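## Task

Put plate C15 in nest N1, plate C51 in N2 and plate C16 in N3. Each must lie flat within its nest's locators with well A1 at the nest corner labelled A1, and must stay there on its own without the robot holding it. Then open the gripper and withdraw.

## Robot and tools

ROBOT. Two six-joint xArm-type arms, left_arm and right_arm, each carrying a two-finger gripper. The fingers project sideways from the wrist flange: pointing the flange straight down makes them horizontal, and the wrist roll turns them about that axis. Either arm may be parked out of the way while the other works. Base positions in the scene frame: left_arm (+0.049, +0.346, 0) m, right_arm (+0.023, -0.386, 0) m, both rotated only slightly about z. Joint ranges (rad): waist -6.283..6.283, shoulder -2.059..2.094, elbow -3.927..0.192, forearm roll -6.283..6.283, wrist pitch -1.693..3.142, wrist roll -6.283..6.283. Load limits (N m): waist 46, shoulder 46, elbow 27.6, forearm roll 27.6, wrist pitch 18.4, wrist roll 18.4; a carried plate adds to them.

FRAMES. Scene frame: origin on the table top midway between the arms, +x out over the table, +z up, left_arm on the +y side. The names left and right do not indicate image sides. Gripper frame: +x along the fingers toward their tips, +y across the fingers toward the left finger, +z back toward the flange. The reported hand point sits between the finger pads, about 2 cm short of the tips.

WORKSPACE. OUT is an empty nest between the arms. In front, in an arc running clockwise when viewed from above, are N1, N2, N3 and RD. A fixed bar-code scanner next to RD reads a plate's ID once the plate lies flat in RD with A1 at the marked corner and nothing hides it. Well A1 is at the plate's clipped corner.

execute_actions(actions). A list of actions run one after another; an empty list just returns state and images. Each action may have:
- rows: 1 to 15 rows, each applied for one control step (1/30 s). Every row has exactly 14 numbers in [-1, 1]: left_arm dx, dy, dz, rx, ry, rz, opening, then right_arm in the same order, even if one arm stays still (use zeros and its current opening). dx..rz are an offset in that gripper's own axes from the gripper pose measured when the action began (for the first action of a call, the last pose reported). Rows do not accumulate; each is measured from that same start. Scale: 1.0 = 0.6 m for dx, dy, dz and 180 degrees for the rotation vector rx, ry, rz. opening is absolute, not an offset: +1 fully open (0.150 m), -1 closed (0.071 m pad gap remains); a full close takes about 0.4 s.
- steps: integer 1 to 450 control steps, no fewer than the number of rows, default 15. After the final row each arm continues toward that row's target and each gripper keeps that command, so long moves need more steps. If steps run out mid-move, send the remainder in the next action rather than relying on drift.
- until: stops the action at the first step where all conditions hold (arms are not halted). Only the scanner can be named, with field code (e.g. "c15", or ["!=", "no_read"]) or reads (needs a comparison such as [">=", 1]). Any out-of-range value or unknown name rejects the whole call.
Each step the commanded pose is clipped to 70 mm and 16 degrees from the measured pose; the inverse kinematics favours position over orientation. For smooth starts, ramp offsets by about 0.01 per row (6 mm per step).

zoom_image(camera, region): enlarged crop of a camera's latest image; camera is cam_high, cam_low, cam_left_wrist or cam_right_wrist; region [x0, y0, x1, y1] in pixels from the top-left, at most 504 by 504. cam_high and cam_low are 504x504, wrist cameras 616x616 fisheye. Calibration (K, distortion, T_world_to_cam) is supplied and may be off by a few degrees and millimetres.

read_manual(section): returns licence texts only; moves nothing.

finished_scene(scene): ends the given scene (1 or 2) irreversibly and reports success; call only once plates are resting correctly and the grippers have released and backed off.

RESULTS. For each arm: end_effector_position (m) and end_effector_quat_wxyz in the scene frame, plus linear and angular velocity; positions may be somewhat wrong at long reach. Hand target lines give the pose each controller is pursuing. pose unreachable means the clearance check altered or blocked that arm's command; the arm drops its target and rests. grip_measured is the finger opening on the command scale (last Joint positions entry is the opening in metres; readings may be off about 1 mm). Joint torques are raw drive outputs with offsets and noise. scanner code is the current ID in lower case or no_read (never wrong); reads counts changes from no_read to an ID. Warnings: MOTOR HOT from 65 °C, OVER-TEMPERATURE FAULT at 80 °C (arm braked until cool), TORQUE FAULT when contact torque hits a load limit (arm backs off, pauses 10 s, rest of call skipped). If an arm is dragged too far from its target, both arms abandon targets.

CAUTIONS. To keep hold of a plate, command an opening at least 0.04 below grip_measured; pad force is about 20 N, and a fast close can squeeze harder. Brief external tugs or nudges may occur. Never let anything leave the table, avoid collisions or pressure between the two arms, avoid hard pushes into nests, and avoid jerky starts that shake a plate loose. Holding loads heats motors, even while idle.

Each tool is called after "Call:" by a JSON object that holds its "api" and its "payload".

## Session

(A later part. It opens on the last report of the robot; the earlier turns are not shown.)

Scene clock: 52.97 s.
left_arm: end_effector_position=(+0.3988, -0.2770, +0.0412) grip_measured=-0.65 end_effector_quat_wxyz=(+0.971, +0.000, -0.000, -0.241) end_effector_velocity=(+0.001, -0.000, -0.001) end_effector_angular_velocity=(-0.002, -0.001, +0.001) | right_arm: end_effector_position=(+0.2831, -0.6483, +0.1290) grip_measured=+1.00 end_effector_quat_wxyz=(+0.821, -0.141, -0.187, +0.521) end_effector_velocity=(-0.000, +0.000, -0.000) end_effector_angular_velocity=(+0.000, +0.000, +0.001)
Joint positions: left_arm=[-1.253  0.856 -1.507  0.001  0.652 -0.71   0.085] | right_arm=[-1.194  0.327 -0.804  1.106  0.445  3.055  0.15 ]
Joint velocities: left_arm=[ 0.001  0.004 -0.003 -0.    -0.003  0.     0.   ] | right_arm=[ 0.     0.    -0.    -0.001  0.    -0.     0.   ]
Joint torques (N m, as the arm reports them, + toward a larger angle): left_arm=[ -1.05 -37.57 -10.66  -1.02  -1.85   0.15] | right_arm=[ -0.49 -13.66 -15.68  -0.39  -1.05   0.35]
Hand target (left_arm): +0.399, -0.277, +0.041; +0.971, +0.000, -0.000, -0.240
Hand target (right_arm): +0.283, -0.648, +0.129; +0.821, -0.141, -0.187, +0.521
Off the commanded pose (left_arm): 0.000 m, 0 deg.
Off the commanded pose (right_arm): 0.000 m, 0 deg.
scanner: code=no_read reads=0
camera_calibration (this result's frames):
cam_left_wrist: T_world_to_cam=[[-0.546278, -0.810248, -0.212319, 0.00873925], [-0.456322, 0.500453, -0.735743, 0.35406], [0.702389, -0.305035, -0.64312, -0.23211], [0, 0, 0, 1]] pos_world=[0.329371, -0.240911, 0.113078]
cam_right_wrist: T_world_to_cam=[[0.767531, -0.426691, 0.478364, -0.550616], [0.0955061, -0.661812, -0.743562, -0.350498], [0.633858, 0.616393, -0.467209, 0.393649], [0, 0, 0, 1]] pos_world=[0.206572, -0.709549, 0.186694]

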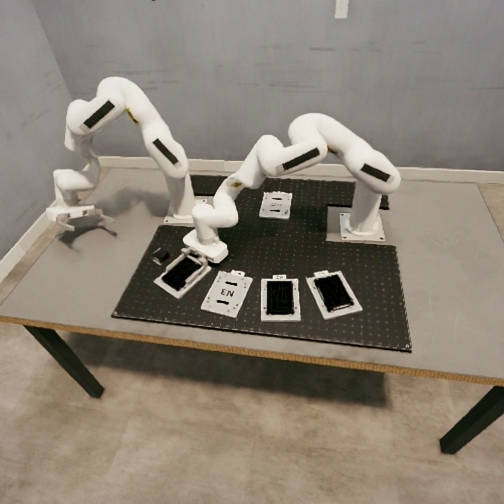

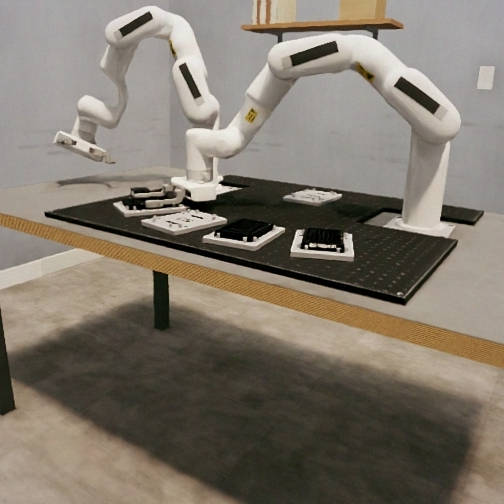

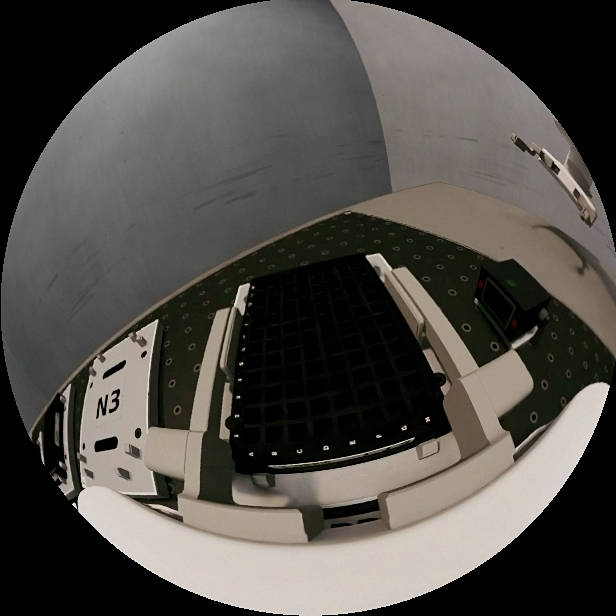

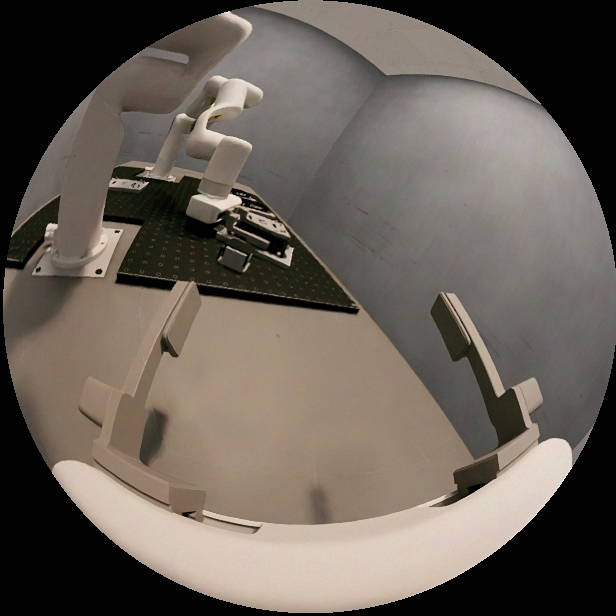

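Call:
{"api": "execute_actions", "payload": {"actions": [{"rows":[[0,0,-0.0005,0,0,0,-0.66,0,0,0,0,0,0,1],[0,0,-0.0005,0,0,0,-0.62,0,0,0,0,0,0,1],[0,0,-0.0005,0,0,0,-0.56,0,0,0,0,0,0,1],[0,0,-0.0005,0,0,0,-0.48,0,0,0,0,0,0,1],[0,0,0,0,0,0,-0.4,0,0,0,0,0,0,1],[0,0,0,0,0,0,-0.35,0,0,0,0,0,0,1],[0,0,0.003,0,0,0,-0.35,0,0,0,0,0,0,1],[0,0,0.008,0,0,0,-0.35,0,0,0,0,0,0,1],[0,0,0.015,0,0,0,-0.35,0,0,0,0,0,0,1],[0,0,0.023,0,0,0,-0.35,0,0,0,0,0,0,1],[0,0,0.031,0,0,0,-0.35,0,0,0,0,0,0,1],[0,0,0.039,0,0,0,-0.35,0,0,0,0,0,0,1],[0,0,0.045,0,0,0,-0.35,0,0,0,0,0,0,1],[0,0,0.049,0,0,0,-0.35,0,0,0,0,0,0,1],[0,0,0.051,0,0,0,-0.35,0,0,0,0,0,0,1]],"steps":21},{"rows":[[-0.004,0.011,0,0,0,0.004,-0.35,0,0,0,0,0,0,1],[-0.01,0.032,0,0,0,0.011,-0.35,0,0,0,0,0,0,1],[-0.02,0.062,0,0,0,0.022,-0.35,0,0,0,0,0,0,1],[-0.032,0.1,0,0,0,0.035,-0.35,0,0,0,0,0,0,1],[-0.047,0.144,0,0,0,0.05,-0.35,0,0,0,0,0,0,1],[-0.062,0.193,0,0,0,0.067,-0.35,0,0,0,0,0,0,1],[-0.079,0.243,0,0,0,0.085,-0.35,0,0,0,0,0,0,1],[-0.095,0.294,0,0,0,0.103,-0.35,0,0,0,0,0,0,1],[-0.112,0.345,0,0,0,0.12,-0.35,0,0,0,0,0,0,1],[-0.128,0.394,0,0,0,0.137,-0.35,0,0,0,0,0,0,1],[-0.143,0.44,0,0,0,0.153,-0.35,0,0,0,0,0,0,1],[-0.156,0.483,0,0,0,0.168,-0.35,0,0,0,0,0,0,1],[-0.168,0.52,0,0,0,0.181,-0.35,0,0,0,0,0,0,1],[-0.177,0.548,0,0,0,0.191,-0.35,0,0,0,0,0,0,1],[-0.183,0.565,0,0,0,0.197,-0.35,0,0,0,0,0,0,1]],"steps":36},{"rows":[[0,0,-0.004,0,0,0,-0.35,0,0,0,0,0,0,1],[0,0,-0.009,0,0,0,-0.35,0,0,0,0,0,0,1],[0,0,-0.014,0,0,0,-0.35,0,0,0,0,0,0,1],[0,0,-0.019,0,0,0,-0.35,0,0,0,0,0,0,1]],"steps":12}]}}

Call:
{"api": "zoom_image", "payload": {"camera": "cam_left_wrist", "region": [210, 400, 470, 540]}}

Scene clock: 72.17 s.
left_arm: end_effector_position=(+0.4597, +0.0688, +0.0593) grip_measured=-0.35 end_effector_quat_wxyz=(+0.998, +0.003, -0.002, +0.069) end_effector_velocity=(+0.003, -0.001, -0.001) end_effector_angular_velocity=(-0.009, -0.009, +0.004) | right_arm: end_effector_position=(+0.2831, -0.6483, +0.1290) grip_measured=+1.00 end_effector_quat_wxyz=(+0.821, -0.141, -0.187, +0.521) end_effector_velocity=(+0.000, -0.000, +0.000) end_effector_angular_velocity=(-0.000, -0.001, -0.001)
Joint positions: left_arm=[-0.902  0.369 -0.651  0.023  0.285 -1.005  0.097] | right_arm=[-1.194  0.327 -0.804  1.106  0.445  3.055  0.15 ]
Joint velocities: left_arm=[ 0.003  0.013 -0.009  0.004 -0.017 -0.005  0.   ] | right_arm=[ 0.    -0.     0.     0.001 -0.    -0.     0.   ]
Joint torques (N m, as the arm reports them, + toward a larger angle): left_arm=[ -1.17 -24.03  -7.03  -0.78  -2.05   0.34] | right_arm=[ -0.51 -13.72 -15.96  -0.52  -1.24   0.17]
Hand target (left_arm): +0.460, +0.069, +0.059; +0.998, +0.003, -0.002, +0.069
Hand target (right_arm): +0.283, -0.648, +0.129; +0.821, -0.141, -0.187, +0.521
Off the commanded pose (left_arm): 0.000 m, 0 deg.
Off the commanded pose (right_arm): 0.000 m, 0 deg.
scanner: code=c15 reads=1
camera_calibration (this result's frames):
cam_left_wrist: T_world_to_cam=[[0.0307115, -0.975473, -0.217968, 0.0724444], [-0.660618, 0.143841, -0.736813, 0.340711], [0.750094, 0.166622, -0.639997, -0.212361], [0, 0, 0, 1]] pos_world=[0.382146, 0.0570434, 0.13092]
cam_right_wrist: T_world_to_cam=[[0.767531, -0.426691, 0.478364, -0.550616], [0.0955062, -0.661812, -0.743561, -0.350498], [0.633857, 0.616393, -0.467209, 0.393649], [0, 0, 0, 1]] pos_world=[0.206572, -0.709549, 0.186694]

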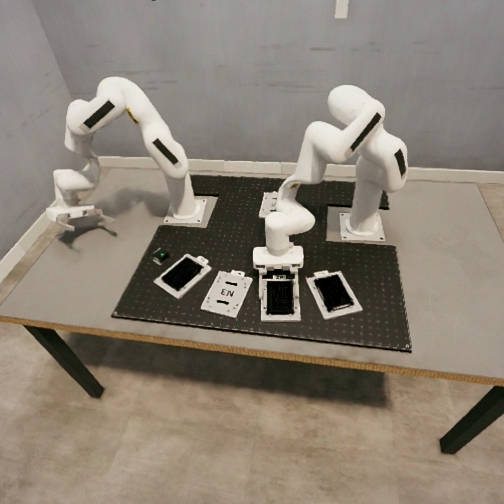

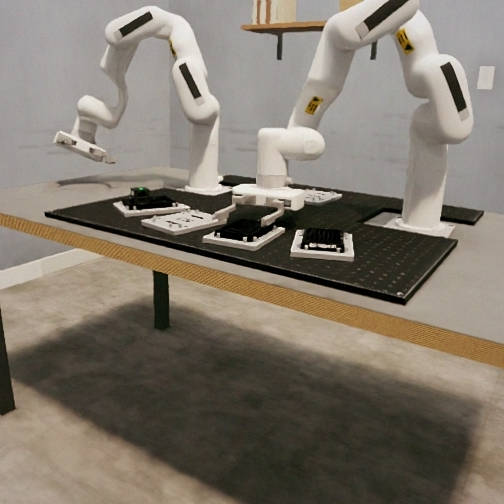

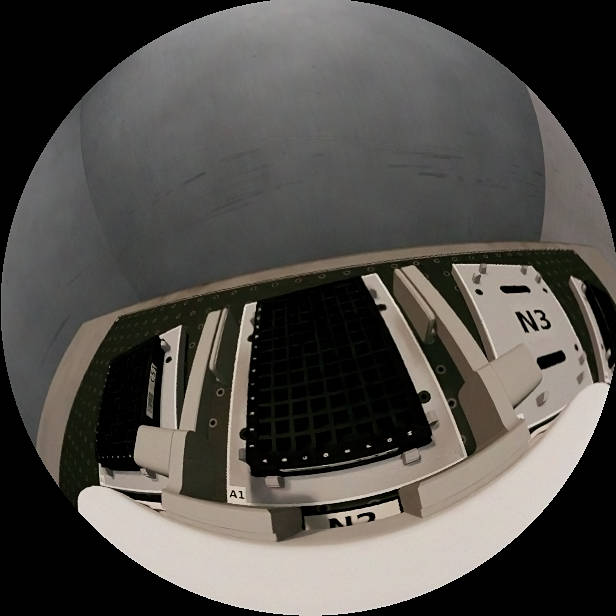

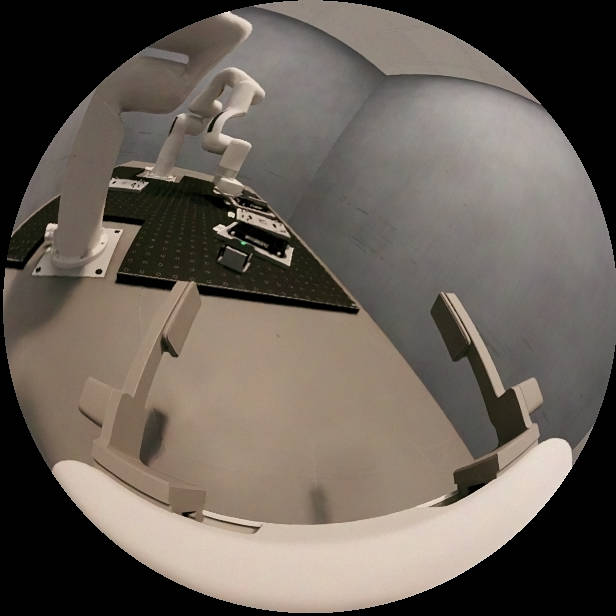

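Region (210, 400, 470, 540) of cam_left_wrist's 616x616 image, scaled by 1.938, with more detail than that image has; it fills the top 271 rows of this view, and the rest is white.

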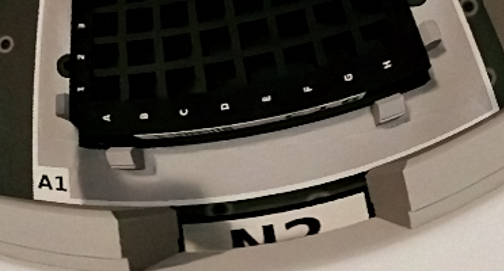

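Call:
{"api": "execute_actions", "payload": {"actions": [{"rows":[[0.001,0.001,-0.002,-0.001,0.001,0,-0.35,0,0,0,0,0,0,1],[0.002,0.003,-0.004,-0.002,0.0013,0,-0.35,0,0,0,0,0,0,1],[0.0028,0.0042,-0.007,-0.002,0.0013,0,-0.35,0,0,0,0,0,0,1],[0.0028,0.0042,-0.011,-0.002,0.0013,0,-0.35,0,0,0,0,0,0,1],[0.0028,0.0042,-0.015,-0.002,0.0013,0,-0.35,0,0,0,0,0,0,1],[0.0028,0.0042,-0.019,-0.002,0.0013,0,-0.35,0,0,0,0,0,0,1],[0.0028,0.0042,-0.023,-0.002,0.0013,0,-0.38,0,0,0,0,0,0,1],[0.0028,0.0042,-0.027,-0.002,0.0013,0,-0.42,0,0,0,0,0,0,1],[0.0028,0.0042,-0.031,-0.002,0.0013,0,-0.46,0,0,0,0,0,0,1],[0.0028,0.0042,-0.034,-0.002,0.0013,0,-0.5,0,0,0,0,0,0,1]],"steps":20}]}}

Call:
{"api": "zoom_image", "payload": {"camera": "cam_left_wrist", "region": [170, 220, 520, 540]}}

Scene clock: 74.63 s.
left_arm: end_effector_position=(+0.4611, +0.0716, +0.0393) grip_measured=-0.50 end_effector_quat_wxyz=(+0.998, -0.000, +0.000, +0.069) end_effector_velocity=(+0.001, +0.001, -0.002) end_effector_angular_velocity=(-0.002, -0.001, +0.003) | right_arm: end_effector_position=(+0.2831, -0.6483, +0.1290) grip_measured=+1.00 end_effector_quat_wxyz=(+0.821, -0.141, -0.187, +0.521) end_effector_velocity=(-0.000, -0.000, -0.000) end_effector_angular_velocity=(-0.000, +0.000, -0.000)
Joint positions: left_arm=[-0.897  0.435 -0.66  -0.001  0.225 -0.976  0.091] | right_arm=[-1.194  0.327 -0.804  1.106  0.445  3.055  0.15 ]
Joint velocities: left_arm=[ 0.002  0.007 -0.002 -0.003 -0.008  0.002  0.   ] | right_arm=[-0.  0. -0. -0. -0. -0.  0.]
Joint torques (N m, as the arm reports them, + toward a larger angle): left_arm=[ -0.93 -24.99  -7.21  -0.93  -1.86   0.39] | right_arm=[ -1.32 -13.99 -15.42  -0.18  -0.84   0.58]
Hand target (left_arm): +0.461, +0.072, +0.039; +0.998, -0.000, +0.000, +0.069
Hand target (right_arm): +0.283, -0.648, +0.129; +0.821, -0.141, -0.187, +0.521
Off the commanded pose (left_arm): 0.000 m, 0 deg.
Off the commanded pose (right_arm): 0.000 m, 0 deg.
scanner: code=c15 reads=1
camera_calibration (this result's frames):
cam_left_wrist: T_world_to_cam=[[0.0300479, -0.976983, -0.211189, 0.0709242], [-0.662779, 0.138682, -0.735861, 0.327835], [0.748212, 0.162082, -0.643357, -0.225325], [0, 0, 0, 1]] pos_world=[0.383742, 0.060348, 0.111255]
cam_right_wrist: T_world_to_cam=[[0.767531, -0.42669, 0.478364, -0.550616], [0.0955062, -0.661812, -0.743561, -0.350498], [0.633857, 0.616393, -0.467209, 0.393649], [0, 0, 0, 1]] pos_world=[0.206572, -0.709549, 0.186694]

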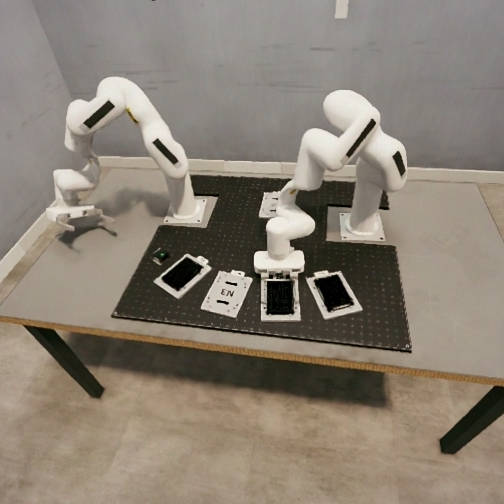

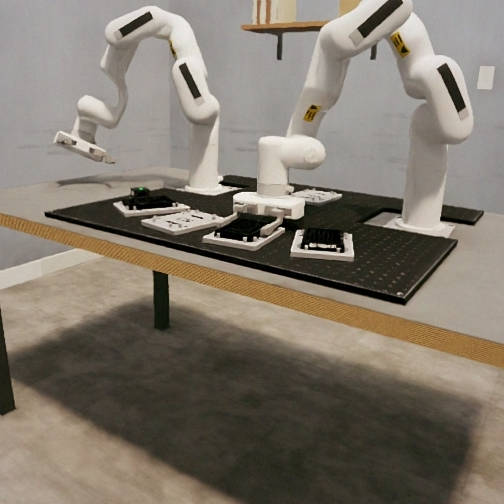

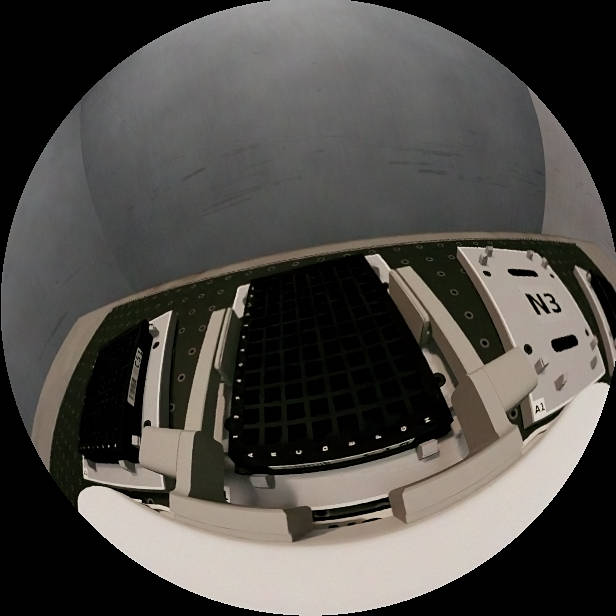

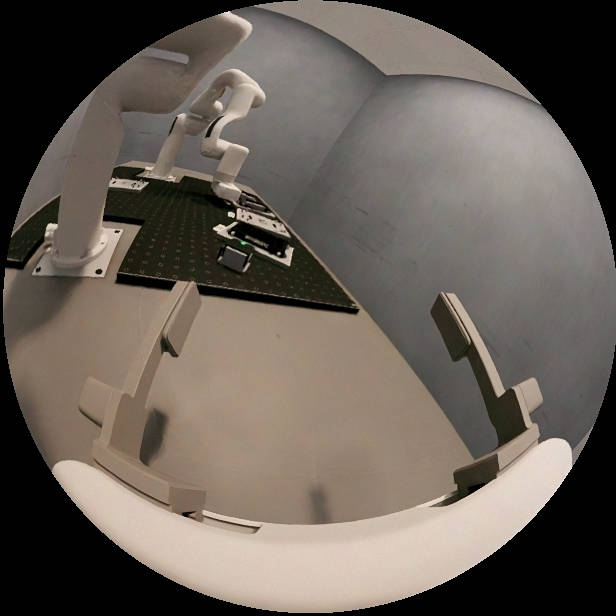

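Region (170, 220, 520, 540) of cam_left_wrist's 616x616 image, scaled by 1.440, with more detail than that image has; it fills the top 461 rows of this view, and the rest is white.

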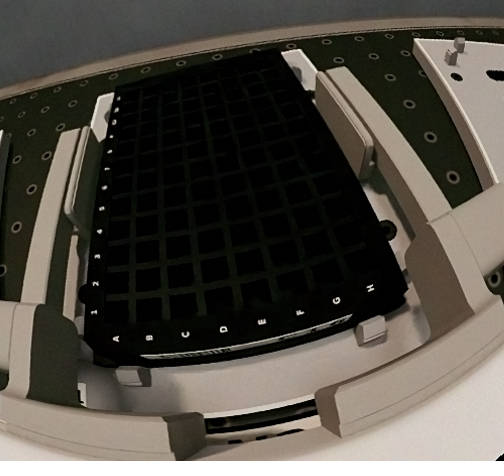

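Call:
{"api": "execute_actions", "payload": {"actions": [{"rows":[[-0.0005,0.0008,0,0,0,0,-0.53,0,0,0,0,0,0,1],[-0.0005,0.0008,0,0,0,0,-0.56,0,0,0,0,0,0,1],[-0.0005,0.0008,0,0,0,0,-0.59,0,0,0,0,0,0,1],[-0.0005,0.0008,0,0,0,0,-0.61,0,0,0,0,0,0,1],[-0.0005,0.0008,0,0,0,0,-0.63,0,0,0,0,0,0,1],[-0.0005,0.0008,0,0,0,0,-0.65,0,0,0,0,0,0,1],[-0.0005,0.0008,0,0,0,0,-0.67,0,0,0,0,0,0,1],[-0.0005,0.0008,0,0,0,0,-0.7,0,0,0,0,0,0,1],[-0.0005,0.0008,0,0,0,0,-0.75,0,0,0,0,0,0,1],[-0.0005,0.0008,0,0,0,0,-0.8,0,0,0,0,0,0,1]],"steps":13},{"rows":[[0,0,0.002,0,0,0,-0.8,0,0,0,0,0,0,1],[0,0,0.005,0,0,0,-0.8,0,0,0,0,0,0,1],[0,0,0.008,0,0,0,-0.8,0,0,0,0,0,0,1],[0,0,0.012,0,0,0,-0.8,0,0,0,0,0,0,1],[0,0,0.016,0,0,0,-0.8,0,0,0,0,0,0,1],[0,0,0.02,0,0,0,-0.8,0,0,0,0,0,0,1],[0,0,0.024,0,0,0,-0.8,0,0,0,0,0,0,1],[0,0,0.028,0,0,0,-0.8,0,0,0,0,0,0,1],[0,0,0.032,0,0,0,-0.8,0,0,0,0,0,0,1],[0,0,0.035,0,0,0,-0.8,0,0,0,0,0,0,1]],"steps":15},{"rows":[[-0.001,-0.006,0.001,0,0,-0.002,-0.8,0,0,0,0,0,0,1],[-0.002,-0.016,0.002,0,0,-0.005,-0.8,0,0,0,0,0,0,1],[-0.005,-0.032,0.003,0,0,-0.01,-0.8,0,0,0,0,0,0,1],[-0.008,-0.051,0.004,0,0,-0.016,-0.8,0,0,0,0,0,0,1],[-0.011,-0.074,0.004,0,0,-0.024,-0.8,0,0,0,0,0,0,1],[-0.015,-0.099,0.004,0,0,-0.032,-0.8,0,0,0,0,0,0,1],[-0.019,-0.125,0.004,0,0,-0.04,-0.8,0,0,0,0,0,0,1],[-0.023,-0.15,0.004,0,0,-0.048,-0.8,0,0,0,0,0,0,1],[-0.027,-0.176,0.004,0,0,-0.056,-0.8,0,0,0,0,0,0,1],[-0.03,-0.201,0.003,0,0,-0.064,-0.8,0,0,0,0,0,0,1],[-0.034,-0.225,0.002,0,0,-0.072,-0.8,0,0,0,0,0,0,1],[-0.037,-0.247,0,0,0,-0.079,-0.8,0,0,0,0,0,0,1],[-0.04,-0.265,-0.003,0,0,-0.085,-0.8,0,0,0,0,0,0,1],[-0.042,-0.28,-0.006,0,0,-0.089,-0.8,0,0,0,0,0,0,1],[-0.0437,-0.2888,-0.008,0,0,-0.0922,-0.8,0,0,0,0,0,0,1]],"steps":28}]}}

Call:
{"api": "zoom_image", "payload": {"camera": "cam_left_wrist", "region": [170, 220, 520, 540]}}

Scene clock: 81.73 s.
left_arm: end_effector_position=(+0.4588, -0.1023, +0.0549) grip_measured=-0.65 end_effector_quat_wxyz=(+0.997, -0.001, -0.001, -0.075) end_effector_velocity=(+0.002, -0.010, -0.002) end_effector_angular_velocity=(+0.001, +0.002, -0.012) | right_arm: end_effector_position=(+0.2831, -0.6483, +0.1290) grip_measured=+1.00 end_effector_quat_wxyz=(+0.821, -0.141, -0.187, +0.521) end_effector_velocity=(-0.000, +0.000, -0.000) end_effector_angular_velocity=(+0.000, +0.000, +0.000)
Joint positions: left_arm=[-1.076  0.591 -1.051 -0.     0.458 -0.868  0.085] | right_arm=[-1.194  0.327 -0.804  1.106  0.445  3.055  0.15 ]
Joint velocities: left_arm=[-0.005  0.023 -0.037 -0.002  0.016  0.008  0.   ] | right_arm=[-0.  0.  0. -0.  0.  0.  0.]
Joint torques (N m, as the arm reports them, + toward a larger angle): left_arm=[ -1.34 -30.47  -8.84  -0.82  -1.92   0.39] | right_arm=[ -1.07 -13.76 -16.05  -0.65  -1.08   0.2 ]
Hand target (left_arm): +0.459, -0.103, +0.055; +0.997, -0.001, -0.000, -0.076
Hand target (right_arm): +0.283, -0.648, +0.129; +0.821, -0.141, -0.187, +0.521
Off the commanded pose (left_arm): 0.001 m, 0 deg.
Off the commanded pose (right_arm): 0.000 m, 0 deg.
scanner: code=c15 reads=1
camera_calibration (this result's frames):
cam_left_wrist: T_world_to_cam=[[-0.248515, -0.945529, -0.210273, 0.0354078], [-0.595217, 0.320331, -0.736956, 0.349474], [0.764171, -0.0579871, -0.642402, -0.215338], [0, 0, 0, 1]] pos_world=[0.381367, -0.090955, 0.126658]
cam_right_wrist: T_world_to_cam=[[0.767531, -0.42669, 0.478364, -0.550616], [0.0955062, -0.661812, -0.743561, -0.350498], [0.633857, 0.616393, -0.467209, 0.393649], [0, 0, 0, 1]] pos_world=[0.206572, -0.709549, 0.186694]

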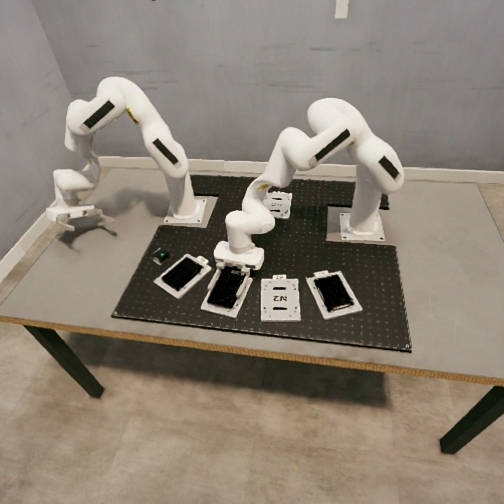

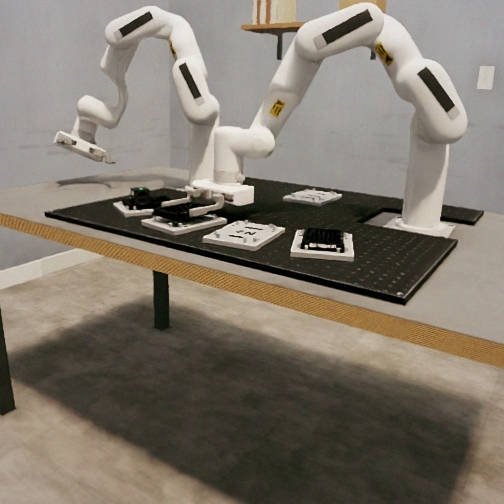

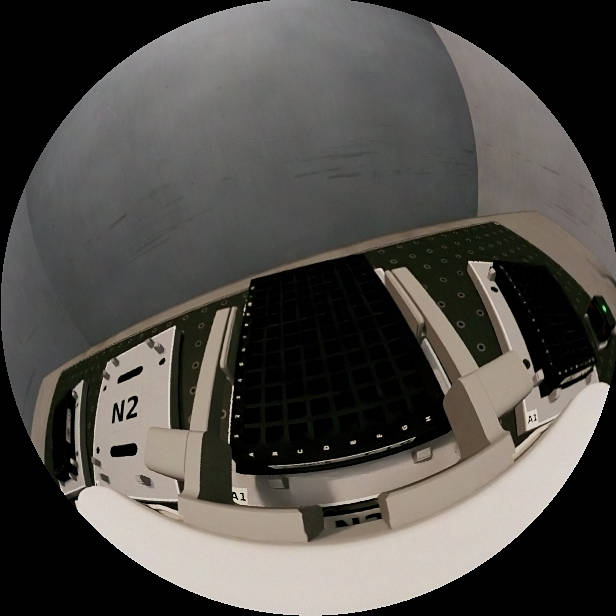

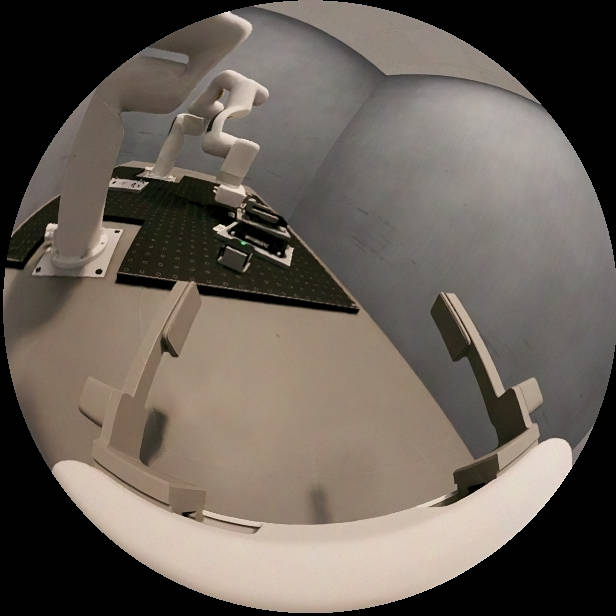

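Region (170, 220, 520, 540) of cam_left_wrist's 616x616 image, scaled by 1.440, with more detail than that image has; it fills the top 461 rows of this view, and the rest is white.

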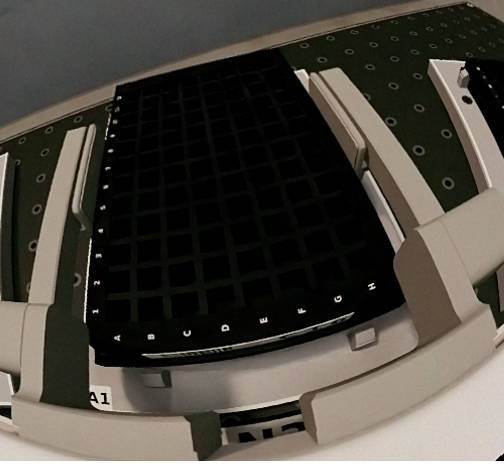

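Call:
{"api": "execute_actions", "payload": {"actions": [{"rows":[[0,-0.0018,-0.002,0,0.0005,-0.0005,-0.8,0,0,0,0,0,0,1],[0,-0.0018,-0.004,0,0.0005,-0.0005,-0.8,0,0,0,0,0,0,1],[0,-0.0018,-0.007,0,0.0005,-0.0005,-0.8,0,0,0,0,0,0,1],[0,-0.0018,-0.01,0,0.0005,-0.0005,-0.8,0,0,0,0,0,0,1],[0,-0.0018,-0.0125,0,0.0005,-0.0005,-0.8,0,0,0,0,0,0,1],[0,-0.0018,-0.015,0,0.0005,-0.0005,-0.8,0,0,0,0,0,0,1],[0,-0.0018,-0.0175,0,0.0005,-0.0005,-0.8,0,0,0,0,0,0,1],[0,-0.0018,-0.02,0,0.0005,-0.0005,-0.8,0,0,0,0,0,0,1],[0,-0.0018,-0.022,0,0.0005,-0.0005,-0.8,0,0,0,0,0,0,1],[0,-0.0018,-0.0235,0,0.0005,-0.0005,-0.8,0,0,0,0,0,0,1],[0,-0.0018,-0.0243,0,0.0005,-0.0005,-0.8,0,0,0,0,0,0,1]],"steps":17}]}}

Call:
{"api": "zoom_image", "payload": {"camera": "cam_left_wrist", "region": [170, 220, 520, 540]}}

Scene clock: 86.37 s.
left_arm: end_effector_position=(+0.4586, -0.1033, +0.0406) grip_measured=-0.65 end_effector_quat_wxyz=(+0.997, -0.001, +0.000, -0.076) end_effector_velocity=(+0.000, -0.000, -0.004) end_effector_angular_velocity=(-0.001, -0.001, +0.001) | right_arm: end_effector_position=(+0.2831, -0.6483, +0.1290) grip_measured=+1.00 end_effector_quat_wxyz=(+0.821, -0.141, -0.187, +0.521) end_effector_velocity=(-0.000, +0.000, -0.000) end_effector_angular_velocity=(-0.000, +0.000, +0.002)
Joint positions: left_arm=[-1.077  0.63  -1.064 -0.003  0.433 -0.865  0.085] | right_arm=[-1.194  0.327 -0.804  1.106  0.445  3.055  0.15 ]
Joint velocities: left_arm=[ 0.     0.011 -0.003  0.    -0.009 -0.    -0.   ] | right_arm=[ 0.    -0.    -0.    -0.001 -0.     0.     0.   ]
Joint torques (N m, as the arm reports them, + toward a larger angle): left_arm=[ -0.79 -32.05  -8.94  -0.49  -1.92   0.38] | right_arm=[ -0.52 -13.52 -15.56  -0.6   -1.3    0.33]
Hand target (left_arm): +0.459, -0.103, +0.040; +0.997, -0.001, +0.000, -0.076
Hand target (right_arm): +0.283, -0.648, +0.129; +0.821, -0.141, -0.187, +0.521
Off the commanded pose (left_arm): 0.000 m, 0 deg.
Off the commanded pose (right_arm): 0.000 m, 0 deg.
scanner: code=c15 reads=1
camera_calibration (this result's frames):
cam_left_wrist: T_world_to_cam=[[-0.250389, -0.945039, -0.210255, 0.0323145], [-0.595984, 0.321605, -0.735781, 0.339589], [0.76296, -0.0589226, -0.643754, -0.223847], [0, 0, 0, 1]] pos_world=[0.381267, -0.0918646, 0.112555]
cam_right_wrist: T_world_to_cam=[[0.767531, -0.426691, 0.478364, -0.550616], [0.0955062, -0.661812, -0.743561, -0.350498], [0.633857, 0.616393, -0.467209, 0.393649], [0, 0, 0, 1]] pos_world=[0.206572, -0.709549, 0.186694]

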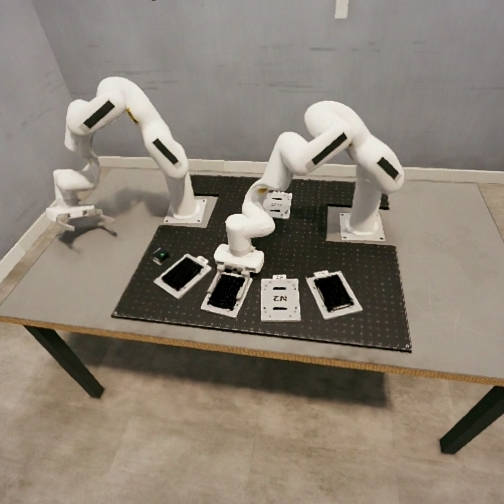

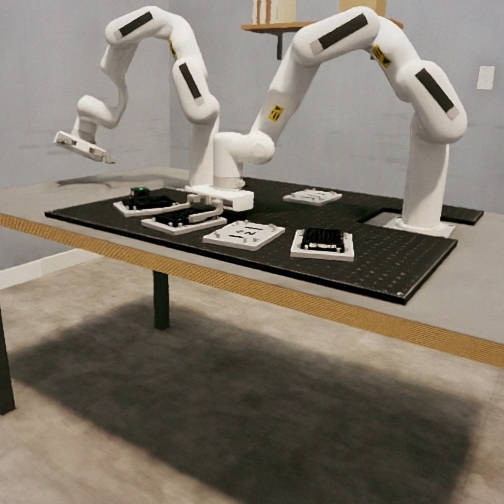

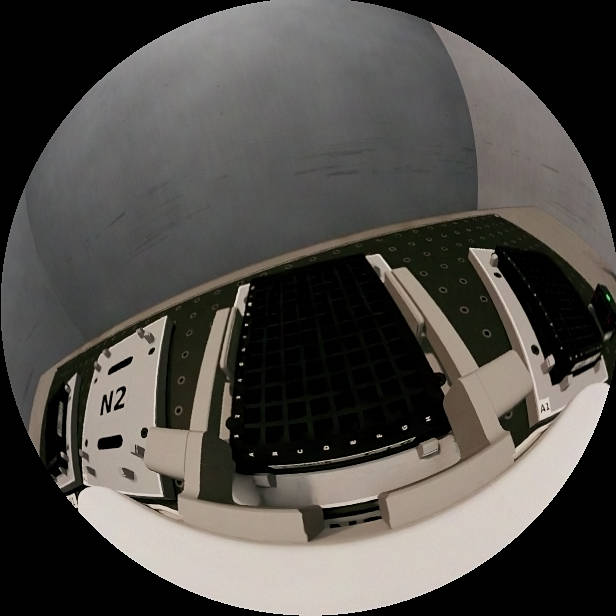

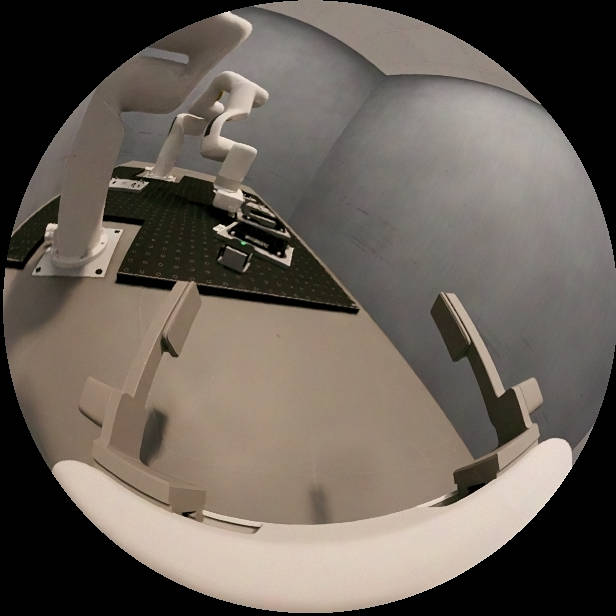

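Region (170, 220, 520, 540) of cam_left_wrist's 616x616 image, scaled by 1.440, with more detail than that image has; it fills the top 461 rows of this view, and the rest is white.

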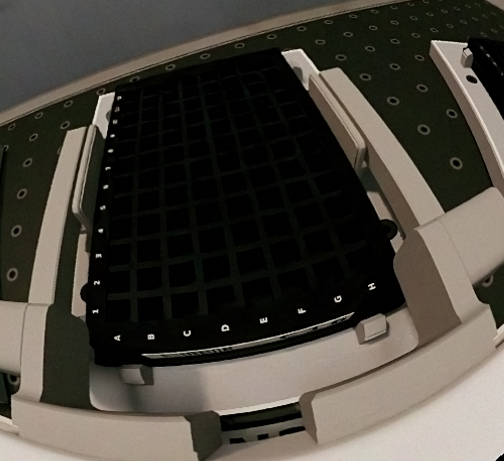

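Call:
{"api": "execute_actions", "payload": {"actions": [{"rows":[[0,0,-0.0006,0,0,0,-0.66,0,0,0,0,0,0,1],[0,0,-0.0006,0,0,0,-0.62,0,0,0,0,0,0,1],[0,0,-0.0006,0,0,0,-0.56,0,0,0,0,0,0,1],[0,0,-0.0006,0,0,0,-0.48,0,0,0,0,0,0,1],[0,0,0,0,0,0,-0.4,0,0,0,0,0,0,1],[0,0,0.002,0,0,0,-0.35,0,0,0,0,0,0,1],[0,0,0.006,0,0,0,-0.35,0,0,0,0,0,0,1],[0,0,0.012,0,0,0,-0.35,0,0,0,0,0,0,1],[0,0,0.019,0,0,0,-0.35,0,0,0,0,0,0,1],[0,0,0.026,0,0,0,-0.35,0,0,0,0,0,0,1],[0,0,0.033,0,0,0,-0.35,0,0,0,0,0,0,1],[0,0,0.038,0,0,0,-0.35,0,0,0,0,0,0,1],[0,0,0.041,0,0,0,-0.35,0,0,0,0,0,0,1]],"steps":19},{"rows":[[-0.003,0.011,0.002,0,0,0.004,-0.35,0,0,0,0,0,0,1],[-0.008,0.031,0.005,0,0,0.01,-0.35,0,0,0,0,0,0,1],[-0.016,0.061,0.008,0,0,0.02,-0.35,0,0,0,0,0,0,1],[-0.026,0.098,0.01,0,0,0.032,-0.35,0,0,0,0,0,0,1],[-0.038,0.142,0.01,0,0,0.046,-0.35,0,0,0,0,0,0,1],[-0.051,0.19,0.01,0,0,0.061,-0.35,0,0,0,0,0,0,1],[-0.064,0.239,0.01,0,0,0.077,-0.35,0,0,0,0,0,0,1],[-0.078,0.289,0.01,0,0,0.094,-0.35,0,0,0,0,0,0,1],[-0.091,0.339,0.01,0,0,0.11,-0.35,0,0,0,0,0,0,1],[-0.104,0.388,0.01,0,0,0.125,-0.35,0,0,0,0,0,0,1],[-0.116,0.433,0.01,0,0,0.14,-0.35,0,0,0,0,0,0,1],[-0.128,0.475,0.008,0,0,0.154,-0.35,0,0,0,0,0,0,1],[-0.137,0.512,0.006,0,0,0.166,-0.35,0,0,0,0,0,0,1],[-0.145,0.539,0.003,0,0,0.175,-0.35,0,0,0,0,0,0,1],[-0.1493,0.556,0,0,0,0.18,-0.35,0,0,0,0,0,0,1]],"steps":38}]}}

Scene clock: 92.90 s.
left_arm: end_effector_position=(+0.4212, +0.2376, +0.0641) grip_measured=-0.35 end_effector_quat_wxyz=(+0.978, +0.000, -0.002, +0.206) end_effector_velocity=(-0.002, +0.016, +0.004) end_effector_angular_velocity=(-0.016, +0.003, -0.022) | right_arm: end_effector_position=(+0.2831, -0.6483, +0.1290) grip_measured=+1.00 end_effector_quat_wxyz=(+0.821, -0.141, -0.187, +0.521) end_effector_velocity=(-0.000, +0.000, -0.000) end_effector_angular_velocity=(-0.000, +0.001, +0.002)
Joint positions: left_arm=[-0.672  0.149 -0.271  0.024  0.121 -1.053  0.097] | right_arm=[-1.194  0.327 -0.804  1.106  0.445  3.055  0.15 ]
Joint velocities: left_arm=[ 0.023 -0.053  0.053 -0.122 -0.007  0.166  0.   ] | right_arm=[-0.     0.    -0.    -0.002 -0.     0.     0.   ]
Joint torques (N m, as the arm reports them, + toward a larger angle): left_arm=[ -2.12 -15.56  -6.4   -0.8   -1.92   0.04] | right_arm=[ -0.97 -13.73 -15.81  -0.7   -1.12   0.25]
Hand target (left_arm): +0.421, +0.240, +0.064; +0.979, -0.000, -0.001, +0.206
Hand target (right_arm): +0.283, -0.648, +0.129; +0.821, -0.141, -0.187, +0.521
Off the commanded pose (left_arm): 0.002 m, 0 deg.
Off the commanded pose (right_arm): 0.000 m, 0 deg.
scanner: code=c15 reads=1
camera_calibration (this result's frames):
cam_left_wrist: T_world_to_cam=[[0.297016, -0.931018, -0.212104, 0.116285], [-0.673341, -0.0467133, -0.737854, 0.345153], [0.677047, 0.361973, -0.640767, -0.224098], [0, 0, 0, 1]] pos_world=[0.349593, 0.205504, 0.135742]
cam_right_wrist: T_world_to_cam=[[0.767531, -0.426691, 0.478364, -0.550616], [0.0955063, -0.661812, -0.743562, -0.350498], [0.633858, 0.616393, -0.467209, 0.393649], [0, 0, 0, 1]] pos_world=[0.206572, -0.709549, 0.186694]

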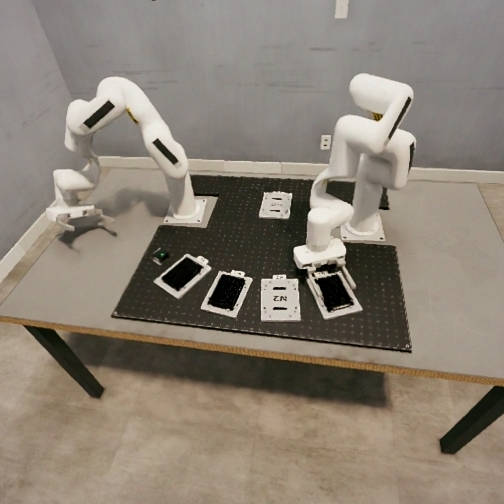

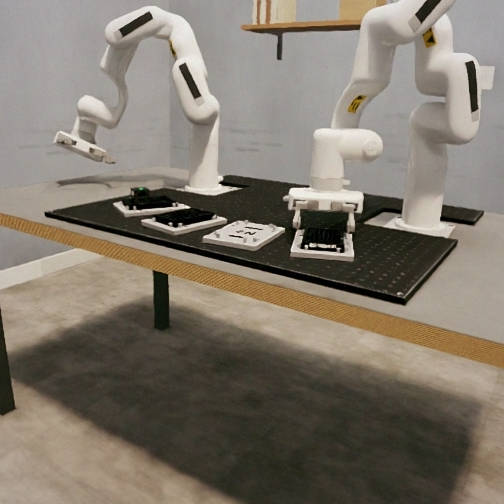

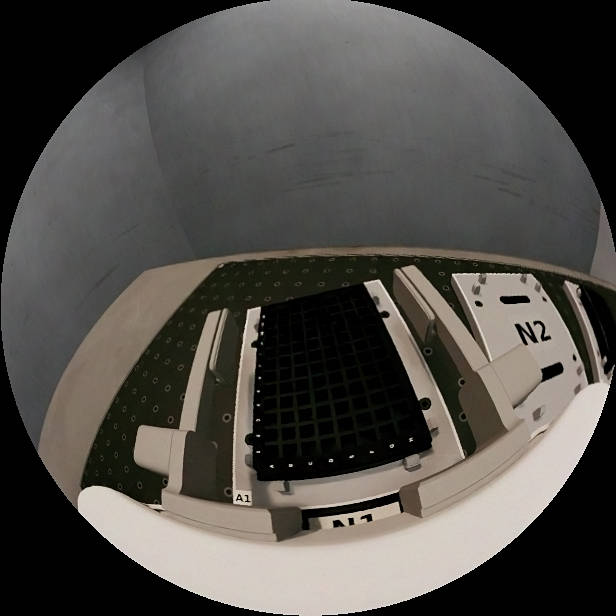

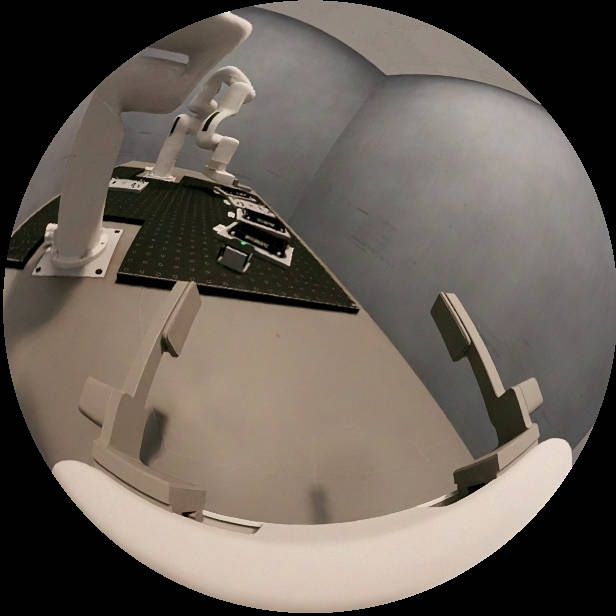

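Call:
{"api": "execute_actions", "payload": {"actions": [{"rows":[[0,0.003,-0.002,-0.0004,0.0011,0,-0.35,0,0,0,0,0,0,1],[0,0.0025,-0.005,-0.0004,0.0011,0,-0.35,0,0,0,0,0,0,1],[-0.0005,0.002,-0.009,-0.0004,0.0011,0,-0.35,0,0,0,0,0,0,1],[-0.0005,0.002,-0.014,-0.0004,0.0011,0,-0.35,0,0,0,0,0,0,1],[-0.0005,0.002,-0.019,-0.0004,0.0011,0,-0.35,0,0,0,0,0,0,1],[-0.0005,0.002,-0.024,-0.0004,0.0011,0,-0.35,0,0,0,0,0,0,1],[-0.0005,0.002,-0.029,-0.0004,0.0011,0,-0.35,0,0,0,0,0,0,1],[-0.0005,0.002,-0.034,-0.0004,0.0011,0,-0.38,0,0,0,0,0,0,1],[-0.0005,0.002,-0.038,-0.0004,0.0011,0,-0.42,0,0,0,0,0,0,1],[-0.0005,0.002,-0.041,-0.0004,0.0011,0,-0.46,0,0,0,0,0,0,1],[-0.0005,0.002,-0.0425,-0.0004,0.0011,0,-0.5,0,0,0,0,0,0,1]],"steps":20}]}}

Call:
{"api": "zoom_image", "payload": {"camera": "cam_left_wrist", "region": [170, 220, 520, 540]}}

Scene clock: 95.77 s.
left_arm: end_effector_position=(+0.4204, +0.2386, +0.0390) grip_measured=-0.50 end_effector_quat_wxyz=(+0.978, -0.000, -0.000, +0.206) end_effector_velocity=(+0.001, +0.000, -0.003) end_effector_angular_velocity=(-0.003, -0.003, +0.002) | right_arm: end_effector_position=(+0.2831, -0.6483, +0.1290) grip_measured=+1.00 end_effector_quat_wxyz=(+0.821, -0.141, -0.187, +0.521) end_effector_velocity=(-0.000, -0.000, +0.000) end_effector_angular_velocity=(+0.000, -0.000, -0.000)
Joint positions: left_arm=[-0.678  0.274 -0.294 -0.011  0.019 -1.025  0.091] | right_arm=[-1.194  0.327 -0.804  1.106  0.445  3.055  0.15 ]
Joint velocities: left_arm=[-0.003  0.019 -0.006 -0.018 -0.018  0.013  0.   ] | right_arm=[-0. -0.  0.  0.  0.  0.  0.]
Joint torques (N m, as the arm reports them, + toward a larger angle): left_arm=[ -1.19 -17.69  -5.3   -0.52  -1.94   0.4 ] | right_arm=[ -0.21 -13.27 -15.4   -0.3   -1.12   0.33]
Hand target (left_arm): +0.420, +0.239, +0.039; +0.978, -0.000, -0.000, +0.206
Hand target (right_arm): +0.283, -0.648, +0.129; +0.821, -0.141, -0.187, +0.521
Off the commanded pose (left_arm): 0.000 m, 0 deg.
Off the commanded pose (right_arm): 0.000 m, 0 deg.
scanner: code=c15 reads=1
camera_calibration (this result's frames):
cam_left_wrist: T_world_to_cam=[[0.296544, -0.931473, -0.210758, 0.11237], [-0.674996, -0.048308, -0.736238, 0.327234], [0.675605, 0.360588, -0.643067, -0.239002], [0, 0, 0, 1]] pos_world=[0.34903, 0.206659, 0.11091]
cam_right_wrist: T_world_to_cam=[[0.76753, -0.426691, 0.478364, -0.550616], [0.0955061, -0.661812, -0.743562, -0.350498], [0.633858, 0.616393, -0.467209, 0.393649], [0, 0, 0, 1]] pos_world=[0.206572, -0.709549, 0.186694]

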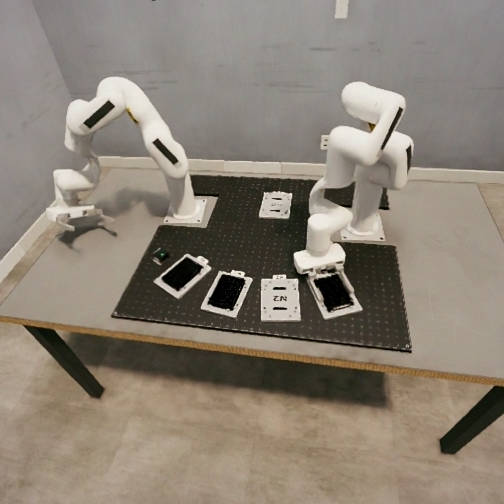

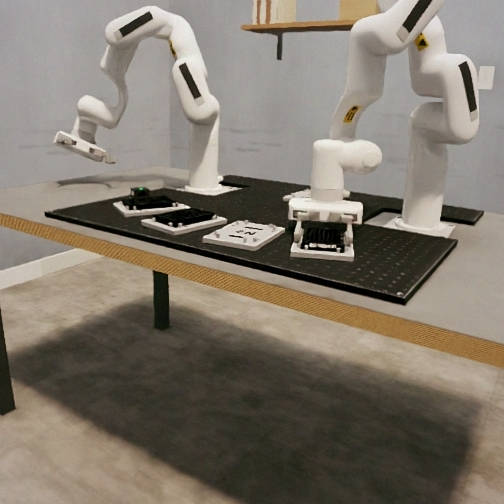

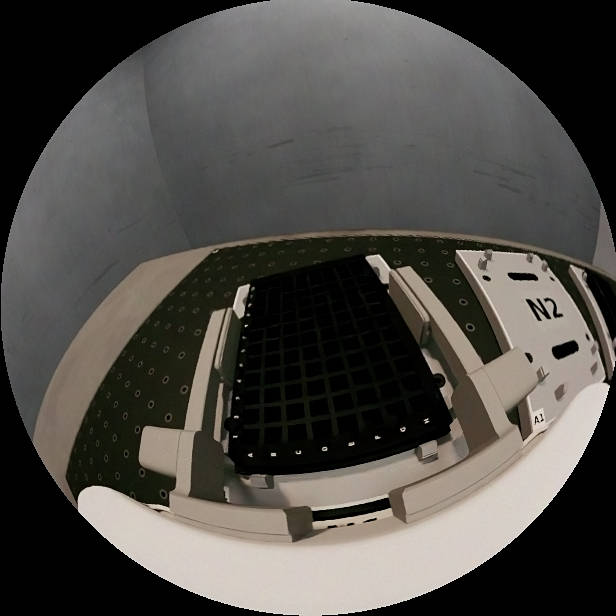

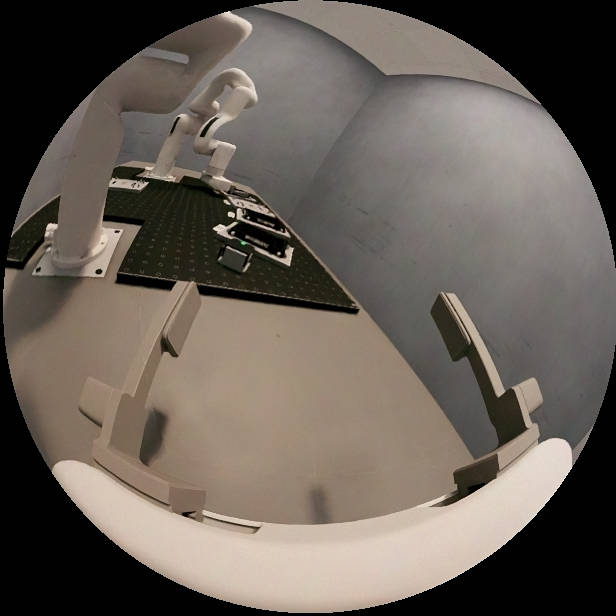

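Region (170, 220, 520, 540) of cam_left_wrist's 616x616 image, scaled by 1.440, with more detail than that image has; it fills the top 461 rows of this view, and the rest is white.

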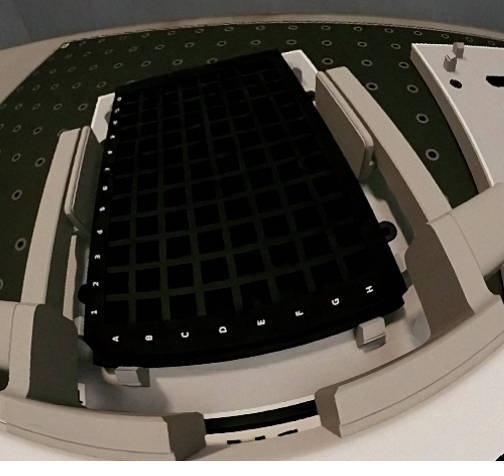

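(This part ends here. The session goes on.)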